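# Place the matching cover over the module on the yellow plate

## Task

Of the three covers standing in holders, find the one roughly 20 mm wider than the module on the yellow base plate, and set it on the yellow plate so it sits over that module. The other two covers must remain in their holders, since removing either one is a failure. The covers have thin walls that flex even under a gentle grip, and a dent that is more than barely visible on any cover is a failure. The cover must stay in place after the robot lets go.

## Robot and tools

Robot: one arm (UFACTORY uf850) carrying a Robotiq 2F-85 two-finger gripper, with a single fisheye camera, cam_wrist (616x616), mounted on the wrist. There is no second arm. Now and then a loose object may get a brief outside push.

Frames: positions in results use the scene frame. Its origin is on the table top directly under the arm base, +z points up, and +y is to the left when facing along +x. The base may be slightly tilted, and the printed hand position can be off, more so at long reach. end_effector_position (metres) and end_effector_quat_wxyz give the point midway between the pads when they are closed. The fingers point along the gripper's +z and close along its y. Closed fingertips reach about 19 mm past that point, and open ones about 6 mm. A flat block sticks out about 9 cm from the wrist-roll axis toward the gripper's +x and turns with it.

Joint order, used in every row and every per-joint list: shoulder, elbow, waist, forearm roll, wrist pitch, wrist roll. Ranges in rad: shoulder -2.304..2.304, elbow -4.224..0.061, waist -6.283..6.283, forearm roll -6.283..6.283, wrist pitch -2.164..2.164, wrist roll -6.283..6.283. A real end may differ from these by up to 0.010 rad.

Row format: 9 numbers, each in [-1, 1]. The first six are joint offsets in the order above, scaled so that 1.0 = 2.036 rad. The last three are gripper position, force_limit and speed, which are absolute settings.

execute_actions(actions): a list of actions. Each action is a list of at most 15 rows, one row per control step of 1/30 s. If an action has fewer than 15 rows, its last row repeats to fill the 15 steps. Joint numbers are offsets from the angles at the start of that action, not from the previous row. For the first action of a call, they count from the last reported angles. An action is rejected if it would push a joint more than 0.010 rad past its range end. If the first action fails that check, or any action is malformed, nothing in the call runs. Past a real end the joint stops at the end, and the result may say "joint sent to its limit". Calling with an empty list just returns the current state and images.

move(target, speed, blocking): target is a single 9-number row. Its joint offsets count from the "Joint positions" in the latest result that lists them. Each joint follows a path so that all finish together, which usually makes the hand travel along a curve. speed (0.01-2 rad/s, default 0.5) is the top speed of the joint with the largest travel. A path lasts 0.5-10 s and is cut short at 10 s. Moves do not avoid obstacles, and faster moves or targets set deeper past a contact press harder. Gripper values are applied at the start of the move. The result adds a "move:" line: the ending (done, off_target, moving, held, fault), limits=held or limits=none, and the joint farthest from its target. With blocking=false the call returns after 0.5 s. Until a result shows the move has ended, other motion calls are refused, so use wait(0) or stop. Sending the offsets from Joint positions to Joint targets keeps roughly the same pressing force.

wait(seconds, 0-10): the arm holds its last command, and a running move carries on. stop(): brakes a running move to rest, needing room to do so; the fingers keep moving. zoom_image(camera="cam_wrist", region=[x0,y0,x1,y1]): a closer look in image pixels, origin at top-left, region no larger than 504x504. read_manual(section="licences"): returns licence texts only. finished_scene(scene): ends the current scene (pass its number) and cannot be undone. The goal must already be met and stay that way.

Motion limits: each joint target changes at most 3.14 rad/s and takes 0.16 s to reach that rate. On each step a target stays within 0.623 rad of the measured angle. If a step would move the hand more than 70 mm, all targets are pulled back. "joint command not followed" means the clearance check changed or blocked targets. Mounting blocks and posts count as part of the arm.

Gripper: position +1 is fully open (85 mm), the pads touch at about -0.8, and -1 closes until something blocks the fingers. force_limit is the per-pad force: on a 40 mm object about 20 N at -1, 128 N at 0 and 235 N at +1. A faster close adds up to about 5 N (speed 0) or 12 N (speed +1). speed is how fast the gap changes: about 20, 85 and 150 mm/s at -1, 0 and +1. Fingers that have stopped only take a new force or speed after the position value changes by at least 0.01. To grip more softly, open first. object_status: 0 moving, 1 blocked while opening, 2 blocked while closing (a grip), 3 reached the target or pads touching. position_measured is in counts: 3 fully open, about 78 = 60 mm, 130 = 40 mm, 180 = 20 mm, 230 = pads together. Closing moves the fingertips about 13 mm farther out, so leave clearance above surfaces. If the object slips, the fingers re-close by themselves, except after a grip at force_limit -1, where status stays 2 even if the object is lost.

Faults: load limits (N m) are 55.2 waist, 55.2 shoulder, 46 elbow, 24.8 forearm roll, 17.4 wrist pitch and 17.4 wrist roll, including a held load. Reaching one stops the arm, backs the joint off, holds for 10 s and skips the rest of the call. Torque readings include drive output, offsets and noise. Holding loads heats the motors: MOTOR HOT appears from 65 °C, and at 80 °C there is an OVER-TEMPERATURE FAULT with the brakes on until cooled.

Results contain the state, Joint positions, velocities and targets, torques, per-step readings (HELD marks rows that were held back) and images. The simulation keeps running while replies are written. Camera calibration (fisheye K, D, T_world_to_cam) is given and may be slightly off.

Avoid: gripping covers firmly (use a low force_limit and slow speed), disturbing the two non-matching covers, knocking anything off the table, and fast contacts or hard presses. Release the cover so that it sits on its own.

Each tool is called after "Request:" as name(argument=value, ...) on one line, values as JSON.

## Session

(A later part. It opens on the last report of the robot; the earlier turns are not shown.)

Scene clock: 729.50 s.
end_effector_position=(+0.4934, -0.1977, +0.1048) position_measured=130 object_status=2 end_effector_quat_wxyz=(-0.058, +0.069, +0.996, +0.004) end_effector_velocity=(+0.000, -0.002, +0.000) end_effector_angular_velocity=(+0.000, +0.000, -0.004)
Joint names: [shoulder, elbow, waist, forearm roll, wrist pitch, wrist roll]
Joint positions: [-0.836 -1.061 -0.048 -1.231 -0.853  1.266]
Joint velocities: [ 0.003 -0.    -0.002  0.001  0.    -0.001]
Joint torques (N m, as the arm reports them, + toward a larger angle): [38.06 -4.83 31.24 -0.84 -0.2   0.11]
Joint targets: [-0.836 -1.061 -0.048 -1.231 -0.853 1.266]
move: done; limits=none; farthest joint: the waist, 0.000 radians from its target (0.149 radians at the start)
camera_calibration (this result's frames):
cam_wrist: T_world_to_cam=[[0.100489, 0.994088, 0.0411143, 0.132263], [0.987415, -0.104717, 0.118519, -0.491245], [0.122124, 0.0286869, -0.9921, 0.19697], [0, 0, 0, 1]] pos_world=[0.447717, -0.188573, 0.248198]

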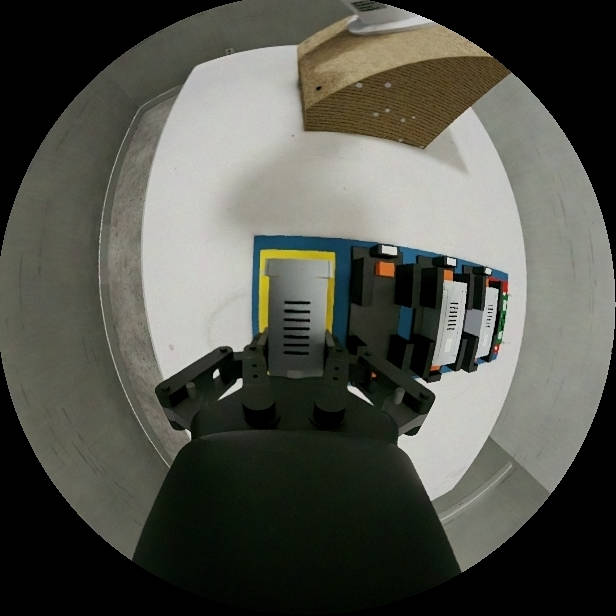

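Request:
move(target=[-0.0128, -0.0052, -0.0155, -0.0212, 0.0054, 0.0084, -1, -0.58, -1], speed=0.06)

Request:
zoom_image(camera="cam_wrist", region=[230, 225, 370, 345])

Scene clock: 789.33 s.
end_effector_position=(+0.4936, -0.2013, +0.0849) position_measured=130 object_status=2 end_effector_quat_wxyz=(-0.058, +0.069, +0.996, +0.004) end_effector_velocity=(+0.001, -0.000, -0.000) end_effector_angular_velocity=(+0.002, -0.002, -0.001)
Joint names: [shoulder, elbow, waist, forearm roll, wrist pitch, wrist roll]
Joint positions: [-0.862 -1.072 -0.079 -1.274 -0.842  1.283]
Joint velocities: [ 0.001 -0.    -0.001 -0.002  0.002  0.001]
Joint torques (N m, as the arm reports them, + toward a larger angle): [38.57 -4.46 31.49 -1.13 -0.08  0.16]
Joint targets: [-0.862 -1.072 -0.079 -1.274 -0.842 1.283]
move: done; limits=none; farthest joint: the waist, 0.000 radians from its target (0.031 radians at the start)
camera_calibration (this result's frames):
cam_wrist: T_world_to_cam=[[0.0999297, 0.994167, 0.0405833, 0.13699], [0.987374, -0.10412, 0.119381, -0.489414], [0.12291, 0.0281412, -0.992019, 0.17683], [0, 0, 0, 1]] pos_world=[0.447811, -0.192125, 0.228286]

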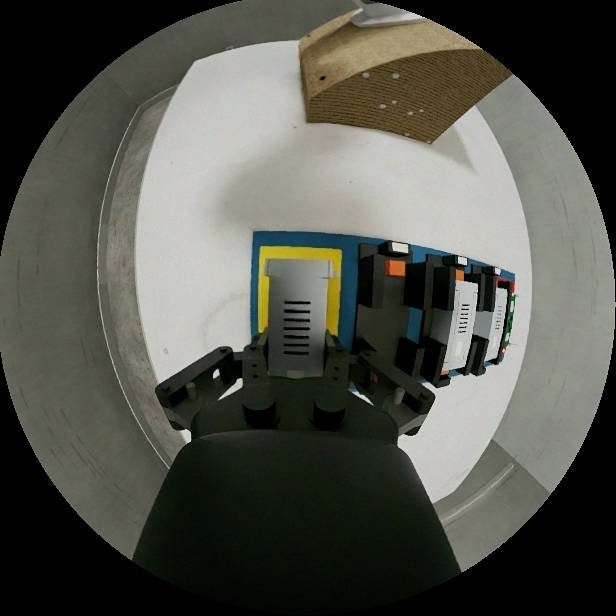

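Region (230, 225, 370, 345) of cam_wrist's 616x616 image, scaled by 3.600, with more detail than that image has; it fills the top 432 rows of this view, and the rest is white.

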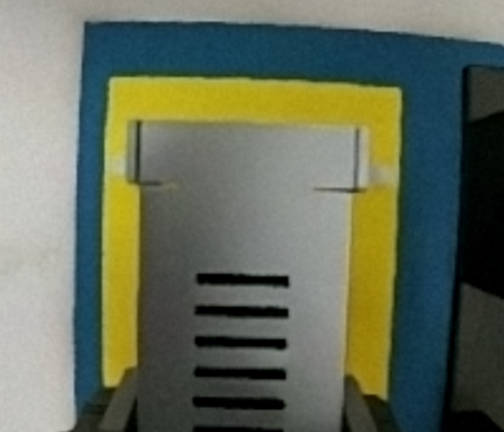

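Request:
move(target=[-0.0199, -0.0089, -0.0165, -0.0244, 0.0060, 0.0128, -1, -0.58, -1], speed=0.04)

Request:
zoom_image(camera="cam_wrist", region=[230, 225, 370, 345])

Scene clock: 806.17 s.
end_effector_position=(+0.4935, -0.2011, +0.0601) position_measured=130 object_status=2 end_effector_quat_wxyz=(-0.058, +0.069, +0.996, +0.004) end_effector_velocity=(+0.000, -0.000, -0.000) end_effector_angular_velocity=(-0.000, -0.000, +0.001)
Joint names: [shoulder, elbow, waist, forearm roll, wrist pitch, wrist roll]
Joint positions: [-0.903 -1.09  -0.113 -1.324 -0.83   1.309]
Joint velocities: [-0.    -0.    -0.    -0.001 -0.     0.   ]
Joint torques (N m, as the arm reports them, + toward a larger angle): [39.06 -3.87 32.19 -1.06 -0.12  0.19]
Joint targets: [-0.903 -1.090 -0.113 -1.324 -0.830 1.309]
move: done; limits=none; farthest joint: the waist, 0.000 radians from its target (0.033 radians at the start)
camera_calibration (this result's frames):
cam_wrist: T_world_to_cam=[[0.100143, 0.994142, 0.0406611, 0.137727], [0.987448, -0.10432, 0.118591, -0.486311], [0.122138, 0.0282746, -0.99211, 0.152588], [0, 0, 0, 1]] pos_world=[0.447778, -0.191967, 0.203456]

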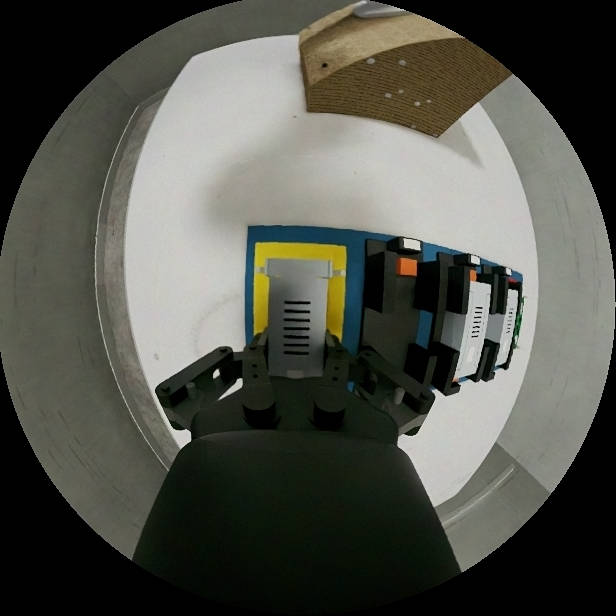

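Region (230, 225, 370, 345) of cam_wrist's 616x616 image, scaled by 3.600, with more detail than that image has; it fills the top 432 rows of this view, and the rest is white.

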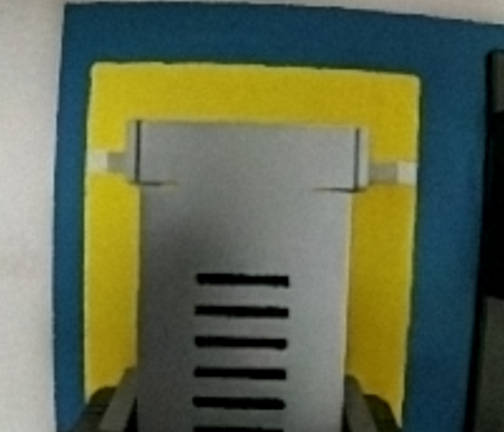

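Request:
move(target=[-0.0113, -0.0057, -0.0081, -0.0130, 0.0027, 0.0070, -1, -0.58, -1], speed=0.025)

Request:
zoom_image(camera="cam_wrist", region=[230, 225, 370, 345])

Scene clock: 822.63 s.
end_effector_position=(+0.4938, -0.2004, +0.0470) position_measured=130 object_status=2 end_effector_quat_wxyz=(-0.058, +0.069, +0.996, +0.004) end_effector_velocity=(+0.000, -0.000, -0.000) end_effector_angular_velocity=(+0.000, -0.001, +0.001)
Joint names: [shoulder, elbow, waist, forearm roll, wrist pitch, wrist roll]
Joint positions: [-0.925 -1.102 -0.129 -1.35  -0.825  1.323]
Joint velocities: [ 0.    -0.001 -0.    -0.001  0.    -0.001]
Joint torques (N m, as the arm reports them, + toward a larger angle): [37.96 -3.09 32.74 -1.2   0.06  0.23]
Joint targets: [-0.926 -1.102 -0.129 -1.350 -0.825 1.323]
move: done; limits=none; farthest joint: the shoulder, 0.001 radians from its target (0.023 radians at the start)
camera_calibration (this result's frames):
cam_wrist: T_world_to_cam=[[0.0997571, 0.994194, 0.040337, 0.137737], [0.987437, -0.103909, 0.119045, -0.484915], [0.122545, 0.0279546, -0.992069, 0.139328], [0, 0, 0, 1]] pos_world=[0.448008, -0.191219, 0.190393]

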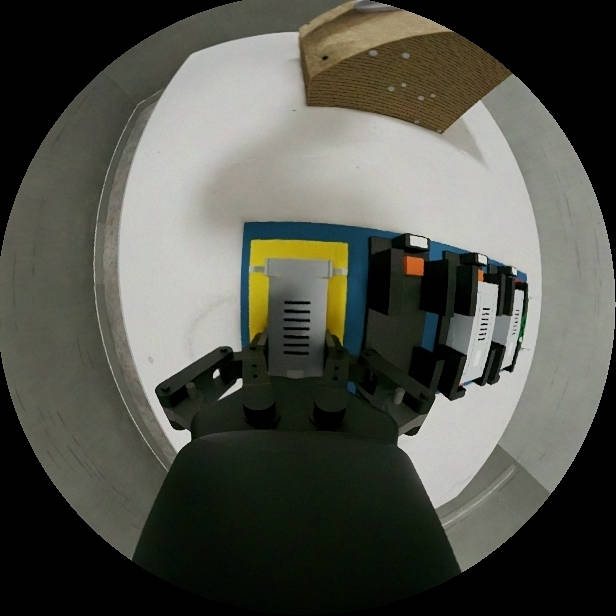

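Region (230, 225, 370, 345) of cam_wrist's 616x616 image, scaled by 3.600, with more detail than that image has; it fills the top 432 rows of this view, and the rest is white.

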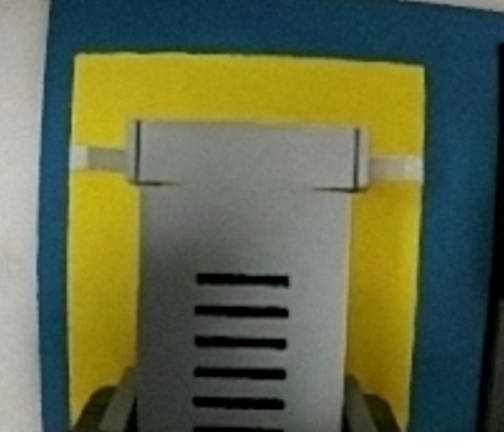

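Request:
move(target=[-0.0048, -0.0024, -0.0042, -0.0062, 0.0012, 0.0028, -1, -0.58, -1], speed=0.015)

Request:
zoom_image(camera="cam_wrist", region=[230, 225, 370, 345])

Scene clock: 831.83 s.
end_effector_position=(+0.4936, -0.2006, +0.0409) position_measured=130 object_status=2 end_effector_quat_wxyz=(-0.058, +0.068, +0.996, +0.004) end_effector_velocity=(+0.000, -0.000, -0.000) end_effector_angular_velocity=(+0.001, -0.001, +0.000)
Joint names: [shoulder, elbow, waist, forearm roll, wrist pitch, wrist roll]
Joint positions: [-0.935 -1.107 -0.138 -1.363 -0.822  1.329]
Joint velocities: [ 0.    -0.001 -0.001 -0.001  0.001 -0.001]
Joint torques (N m, as the arm reports them, + toward a larger angle): [38.95 -2.84 32.35 -0.75 -0.03  0.22]
Joint targets: [-0.935 -1.107 -0.138 -1.363 -0.822 1.329]
move: done; limits=none; farthest joint: the waist, 0.000 radians from its target (0.008 radians at the start)
camera_calibration (this result's frames):
cam_wrist: T_world_to_cam=[[0.0993333, 0.994236, 0.0403361, 0.138406], [0.987475, -0.103489, 0.119089, -0.483998], [0.122577, 0.0280014, -0.992064, 0.133261], [0, 0, 0, 1]] pos_world=[0.447853, -0.191429, 0.18426]

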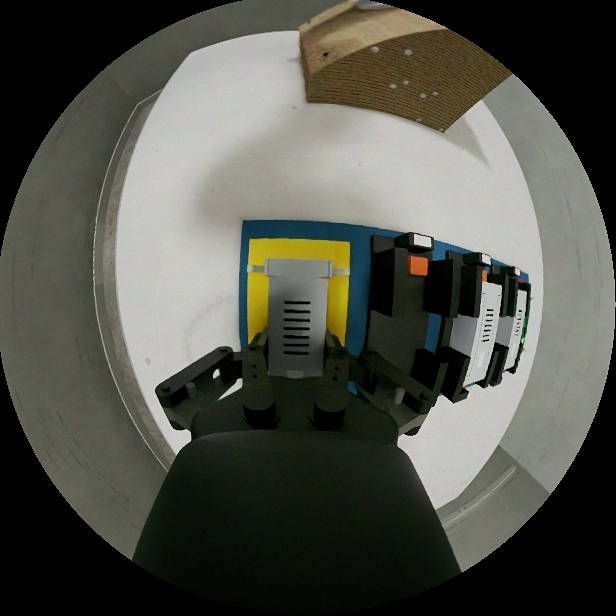

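Region (230, 225, 370, 345) of cam_wrist's 616x616 image, scaled by 3.600, with more detail than that image has; it fills the top 432 rows of this view, and the rest is white.

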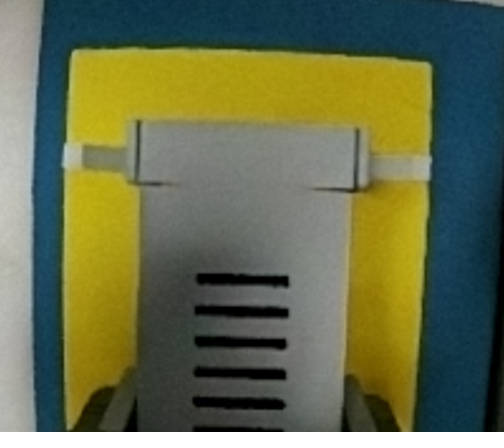

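Request:
move(target=[-0.0017, -0.0009, -0.0013, -0.0021, 0.0004, 0.0010, -1, -0.58, -1], speed=0.01)

Scene clock: 837.20 s.
end_effector_position=(+0.4937, -0.2005, +0.0389) position_measured=130 object_status=2 end_effector_quat_wxyz=(-0.058, +0.068, +0.996, +0.004) end_effector_velocity=(+0.001, -0.001, +0.000) end_effector_angular_velocity=(+0.000, -0.002, -0.001)
Joint names: [shoulder, elbow, waist, forearm roll, wrist pitch, wrist roll]
Joint positions: [-0.939 -1.108 -0.14  -1.367 -0.822  1.331]
Joint velocities: [ 0.002 -0.    -0.001 -0.001  0.001 -0.   ]
Joint torques (N m, as the arm reports them, + toward a larger angle): [38.01 -3.45 33.47 -1.28 -0.04  0.34]
Joint targets: [-0.939 -1.108 -0.140 -1.367 -0.822 1.331]
move: done; limits=none; farthest joint: the elbow, 0.001 radians from its target (0.002 radians at the start)
camera_calibration (this result's frames):
cam_wrist: T_world_to_cam=[[0.0991298, 0.994256, 0.0403446, 0.138538], [0.987472, -0.103294, 0.119291, -0.483768], [0.122773, 0.0280139, -0.992039, 0.131161], [0, 0, 0, 1]] pos_world=[0.447871, -0.191387, 0.182237]

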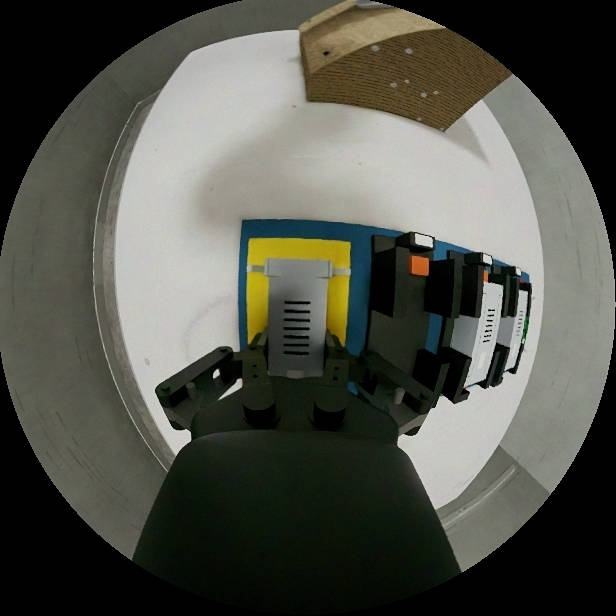

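Request:
move(target=[-0.0017, -0.0008, -0.0013, -0.0021, 0.0004, 0.0010, -1, -0.58, -1], speed=0.01)

Request:
zoom_image(camera="cam_wrist", region=[230, 225, 370, 345])

Scene clock: 840.97 s.
end_effector_position=(+0.4936, -0.2004, +0.0368) position_measured=130 object_status=2 end_effector_quat_wxyz=(-0.058, +0.068, +0.996, +0.004) end_effector_velocity=(+0.000, -0.000, -0.000) end_effector_angular_velocity=(+0.000, -0.000, -0.000)
Joint names: [shoulder, elbow, waist, forearm roll, wrist pitch, wrist roll]
Joint positions: [-0.942 -1.11  -0.143 -1.371 -0.821  1.333]
Joint velocities: [ 0.    -0.    -0.    -0.001  0.     0.   ]
Joint torques (N m, as the arm reports them, + toward a larger angle): [38.89 -3.34 31.88 -0.96 -0.12  0.19]
Joint targets: [-0.942 -1.110 -0.143 -1.371 -0.821 1.333]
move: done; limits=none; farthest joint: the waist, 0.000 radians from its target (0.002 radians at the start)
camera_calibration (this result's frames):
cam_wrist: T_world_to_cam=[[0.0987874, 0.994289, 0.0403797, 0.138704], [0.987499, -0.10296, 0.119351, -0.48339], [0.122827, 0.0280846, -0.992031, 0.129137], [0, 0, 0, 1]] pos_world=[0.447784, -0.191309, 0.1802]

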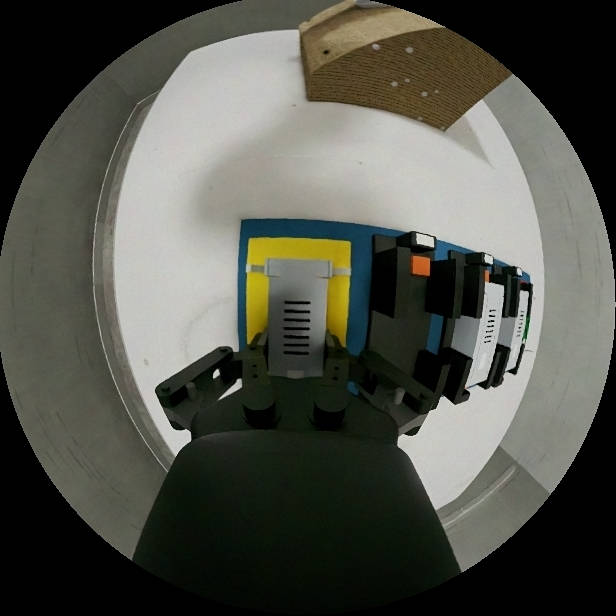

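Region (230, 225, 370, 345) of cam_wrist's 616x616 image, scaled by 3.600, with more detail than that image has; it fills the top 432 rows of this view, and the rest is white.

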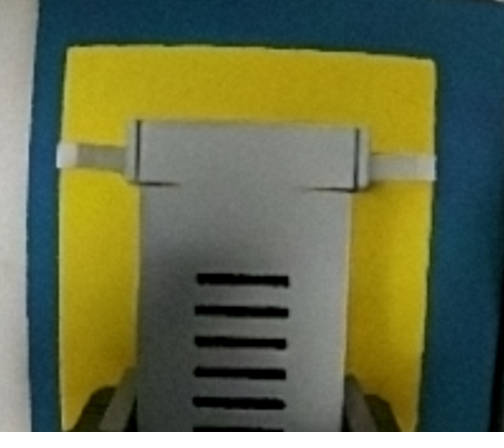

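Request:
move(target=[-0.0016, -0.0008, -0.0014, -0.0021, 0.0004, 0.0011, -1, -0.58, -1], speed=0.01)

Request:
zoom_image(camera="cam_wrist", region=[230, 225, 370, 345])

Scene clock: 852.30 s.
end_effector_position=(+0.4935, -0.2005, +0.0348) position_measured=130 object_status=2 end_effector_quat_wxyz=(-0.058, +0.068, +0.996, +0.004) end_effector_velocity=(+0.000, -0.000, -0.000) end_effector_angular_velocity=(-0.001, +0.000, +0.001)
Joint names: [shoulder, elbow, waist, forearm roll, wrist pitch, wrist roll]
Joint positions: [-0.945 -1.112 -0.146 -1.375 -0.82   1.335]
Joint velocities: [-0.    -0.     0.    -0.    -0.001 -0.   ]
Joint torques (N m, as the arm reports them, + toward a larger angle): [38.93 -2.75 32.38 -0.91 -0.12  0.17]
Joint targets: [-0.945 -1.112 -0.146 -1.375 -0.820 1.335]
move: done; limits=none; farthest joint: the waist, 0.000 radians from its target (0.003 radians at the start)
camera_calibration (this result's frames):
cam_wrist: T_world_to_cam=[[0.0989255, 0.994275, 0.0403798, 0.138772], [0.987478, -0.103098, 0.119404, -0.483103], [0.122883, 0.0280621, -0.992024, 0.127091], [0, 0, 0, 1]] pos_world=[0.447709, -0.191352, 0.178158]

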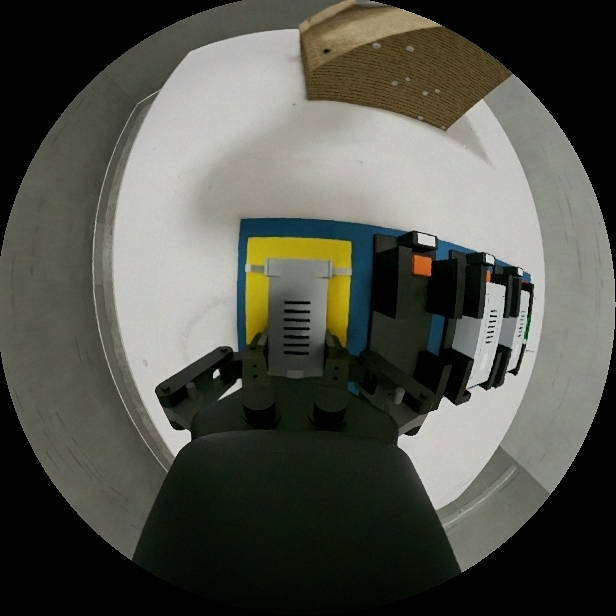

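Region (230, 225, 370, 345) of cam_wrist's 616x616 image, scaled by 3.600, with more detail than that image has; it fills the top 432 rows of this view, and the rest is white.

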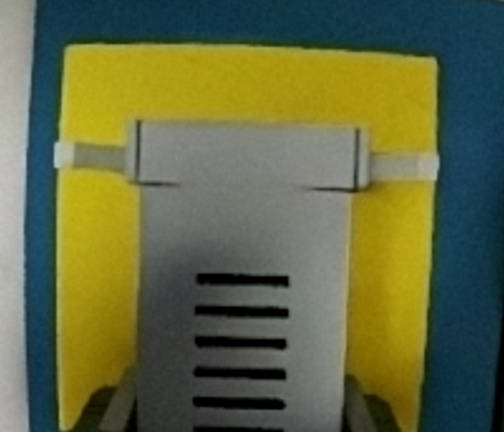

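Request:
move(target=[-0.0017, -0.0009, -0.0014, -0.0021, 0.0004, 0.0010, -1, -0.58, -1], speed=0.01)

Request:
zoom_image(camera="cam_wrist", region=[230, 225, 370, 345])

Scene clock: 856.17 s.
end_effector_position=(+0.4936, -0.2005, +0.0328) position_measured=130 object_status=2 end_effector_quat_wxyz=(-0.057, +0.068, +0.996, +0.004) end_effector_velocity=(-0.001, -0.001, -0.000) end_effector_angular_velocity=(-0.002, +0.001, +0.001)
Joint names: [shoulder, elbow, waist, forearm roll, wrist pitch, wrist roll]
Joint positions: [-0.949 -1.114 -0.149 -1.38  -0.819  1.337]
Joint velocities: [ 0.     0.001 -0.001 -0.    -0.002 -0.   ]
Joint torques (N m, as the arm reports them, + toward a larger angle): [36.67 -1.52 29.77 -0.71 -0.06  0.11]
Joint targets: [-0.949 -1.113 -0.149 -1.380 -0.819 1.337]
move: done; limits=none; farthest joint: the waist, 0.000 radians from its target (0.003 radians at the start)
camera_calibration (this result's frames):
cam_wrist: T_world_to_cam=[[0.0989543, 0.994271, 0.040414, 0.138879], [0.987443, -0.103139, 0.119661, -0.482957], [0.123143, 0.0280656, -0.991992, 0.124927], [0, 0, 0, 1]] pos_world=[0.447765, -0.191401, 0.176105]

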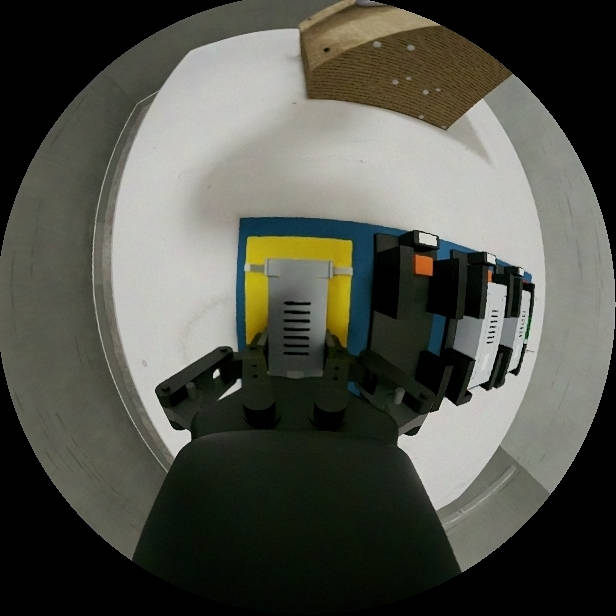

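Region (230, 225, 370, 345) of cam_wrist's 616x616 image, scaled by 3.600, with more detail than that image has; it fills the top 432 rows of this view, and the rest is white.

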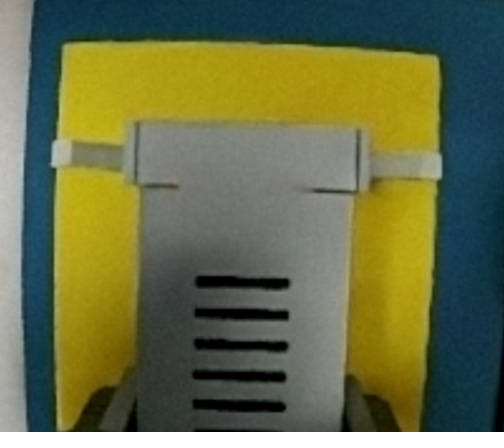

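Request:
execute_actions(actions=[])

Scene clock: 889.60 s.
end_effector_position=(+0.4935, -0.2005, +0.0327) position_measured=130 object_status=2 end_effector_quat_wxyz=(-0.058, +0.068, +0.996, +0.004) end_effector_velocity=(-0.001, +0.000, -0.000) end_effector_angular_velocity=(-0.001, +0.001, +0.002)
Joint names: [shoulder, elbow, waist, forearm roll, wrist pitch, wrist roll]
Joint positions: [-0.949 -1.113 -0.149 -1.38  -0.819  1.337]
Joint velocities: [-0.001 -0.    -0.     0.    -0.001 -0.001]
Joint torques (N m, as the arm reports them, + toward a larger angle): [35.16 -0.86 28.69 -1.2  -0.07  0.19]
Joint targets: [-0.949 -1.113 -0.149 -1.380 -0.819 1.337]
camera_calibration (this result's frames):
cam_wrist: T_world_to_cam=[[0.0988649, 0.99428, 0.0404157, 0.138896], [0.987477, -0.103044, 0.119462, -0.482816], [0.122943, 0.028099, -0.992016, 0.124981], [0, 0, 0, 1]] pos_world=[0.447672, -0.191364, 0.176047]

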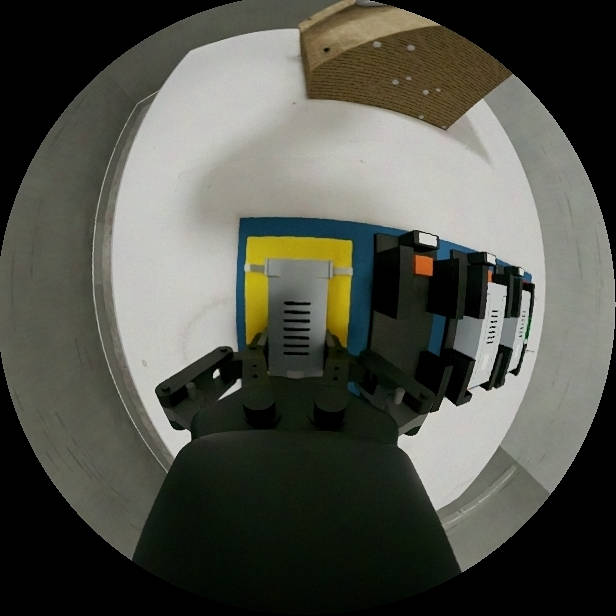

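Request:
move(target=[0,0,0,0,0,0,0.4,-1,-0.5], speed=0.05)

Scene clock: 894.27 s.
end_effector_position=(+0.4935, -0.2005, +0.0327) position_measured=78 object_status=0 end_effector_quat_wxyz=(-0.058, +0.068, +0.996, +0.004) end_effector_velocity=(-0.000, +0.000, -0.000) end_effector_angular_velocity=(+0.001, +0.000, -0.000)
Joint names: [shoulder, elbow, waist, forearm roll, wrist pitch, wrist roll]
Joint positions: [-0.949 -1.113 -0.149 -1.38  -0.819  1.337]
Joint velocities: [-0.001 -0.    -0.     0.     0.001 -0.   ]
Joint torques (N m, as the arm reports them, + toward a larger angle): [38.23 -2.92 32.7  -1.21 -0.04  0.1 ]
Joint targets: [-0.949 -1.113 -0.149 -1.380 -0.819 1.337]
move: done; limits=none; farthest joint: the waist, 0.000 radians from its target (0.000 radians at the start)
camera_calibration (this result's frames):
cam_wrist: T_world_to_cam=[[0.0988568, 0.994281, 0.0404161, 0.138897], [0.98748, -0.103036, 0.119443, -0.482803], [0.122924, 0.0281023, -0.992018, 0.124987], [0, 0, 0, 1]] pos_world=[0.447664, -0.191361, 0.176043]

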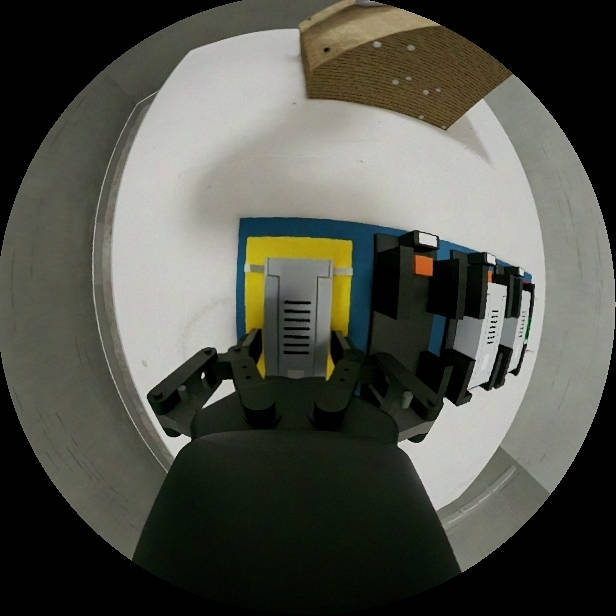

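Request:
move(target=[0.0486,0.0234,0.0396,0.060,-0.0132,-0.030,0.4,-1,-0.5], speed=0.08)

Scene clock: 898.07 s.
end_effector_position=(+0.4930, -0.2006, +0.0927) position_measured=78 object_status=3 end_effector_quat_wxyz=(-0.058, +0.069, +0.996, +0.004) end_effector_velocity=(+0.000, +0.000, +0.000) end_effector_angular_velocity=(+0.000, -0.000, -0.001)
Joint names: [shoulder, elbow, waist, forearm roll, wrist pitch, wrist roll]
Joint positions: [-0.85  -1.066 -0.068 -1.258 -0.846  1.276]
Joint velocities: [0.001 0.    0.001 0.001 0.    0.   ]
Joint torques (N m, as the arm reports them, + toward a larger angle): [37.06 -4.19 31.9  -1.13 -0.04  0.18]
Joint targets: [-0.850 -1.066 -0.068 -1.257 -0.846 1.276]
move: done; limits=none; farthest joint: the waist, 0.000 radians from its target (0.080 radians at the start)
camera_calibration (this result's frames):
cam_wrist: T_world_to_cam=[[0.100657, 0.99407, 0.0411336, 0.135624], [0.987379, -0.10489, 0.118662, -0.489702], [0.122273, 0.0286703, -0.992082, 0.185039], [0, 0, 0, 1]] pos_world=[0.447245, -0.19149, 0.236104]

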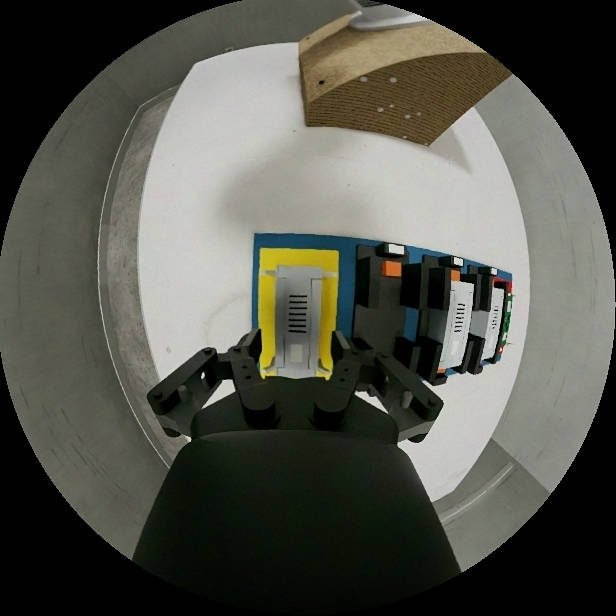

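Request:
zoom_image(camera="cam_wrist", region=[230, 230, 380, 390])

Region (230, 230, 380, 390) of cam_wrist's 616x616 image, scaled by 3.150, with more detail than that image has; it fills the left 472 columns of this view, and the rest is white.

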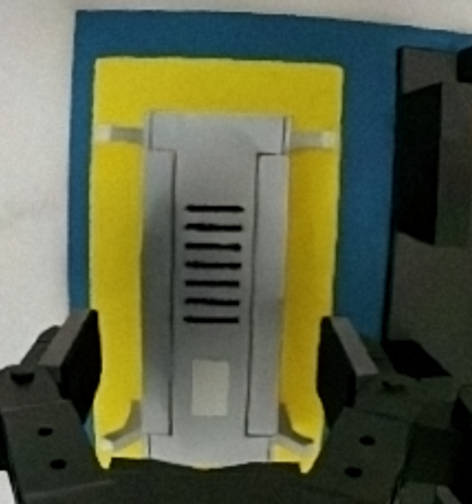

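Request:
zoom_image(camera="cam_wrist", region=[250, 330, 350, 390])

Request:
zoom_image(camera="cam_wrist", region=[250, 245, 350, 305])

Region (250, 330, 350, 390) of cam_wrist's 616x616 image, scaled by 5.040, with more detail than that image has; it fills the top 302 rows of this view, and the rest is white.

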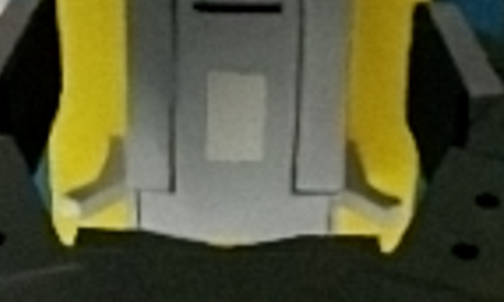

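Region (250, 245, 350, 305) of cam_wrist's 616x616 image, scaled by 5.040, with more detail than that image has; it fills the top 302 rows of this view, and the rest is white.

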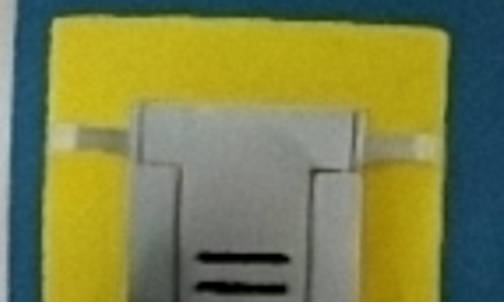

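Request:
finished_scene(scene=1)

The scene is finished: the task was done.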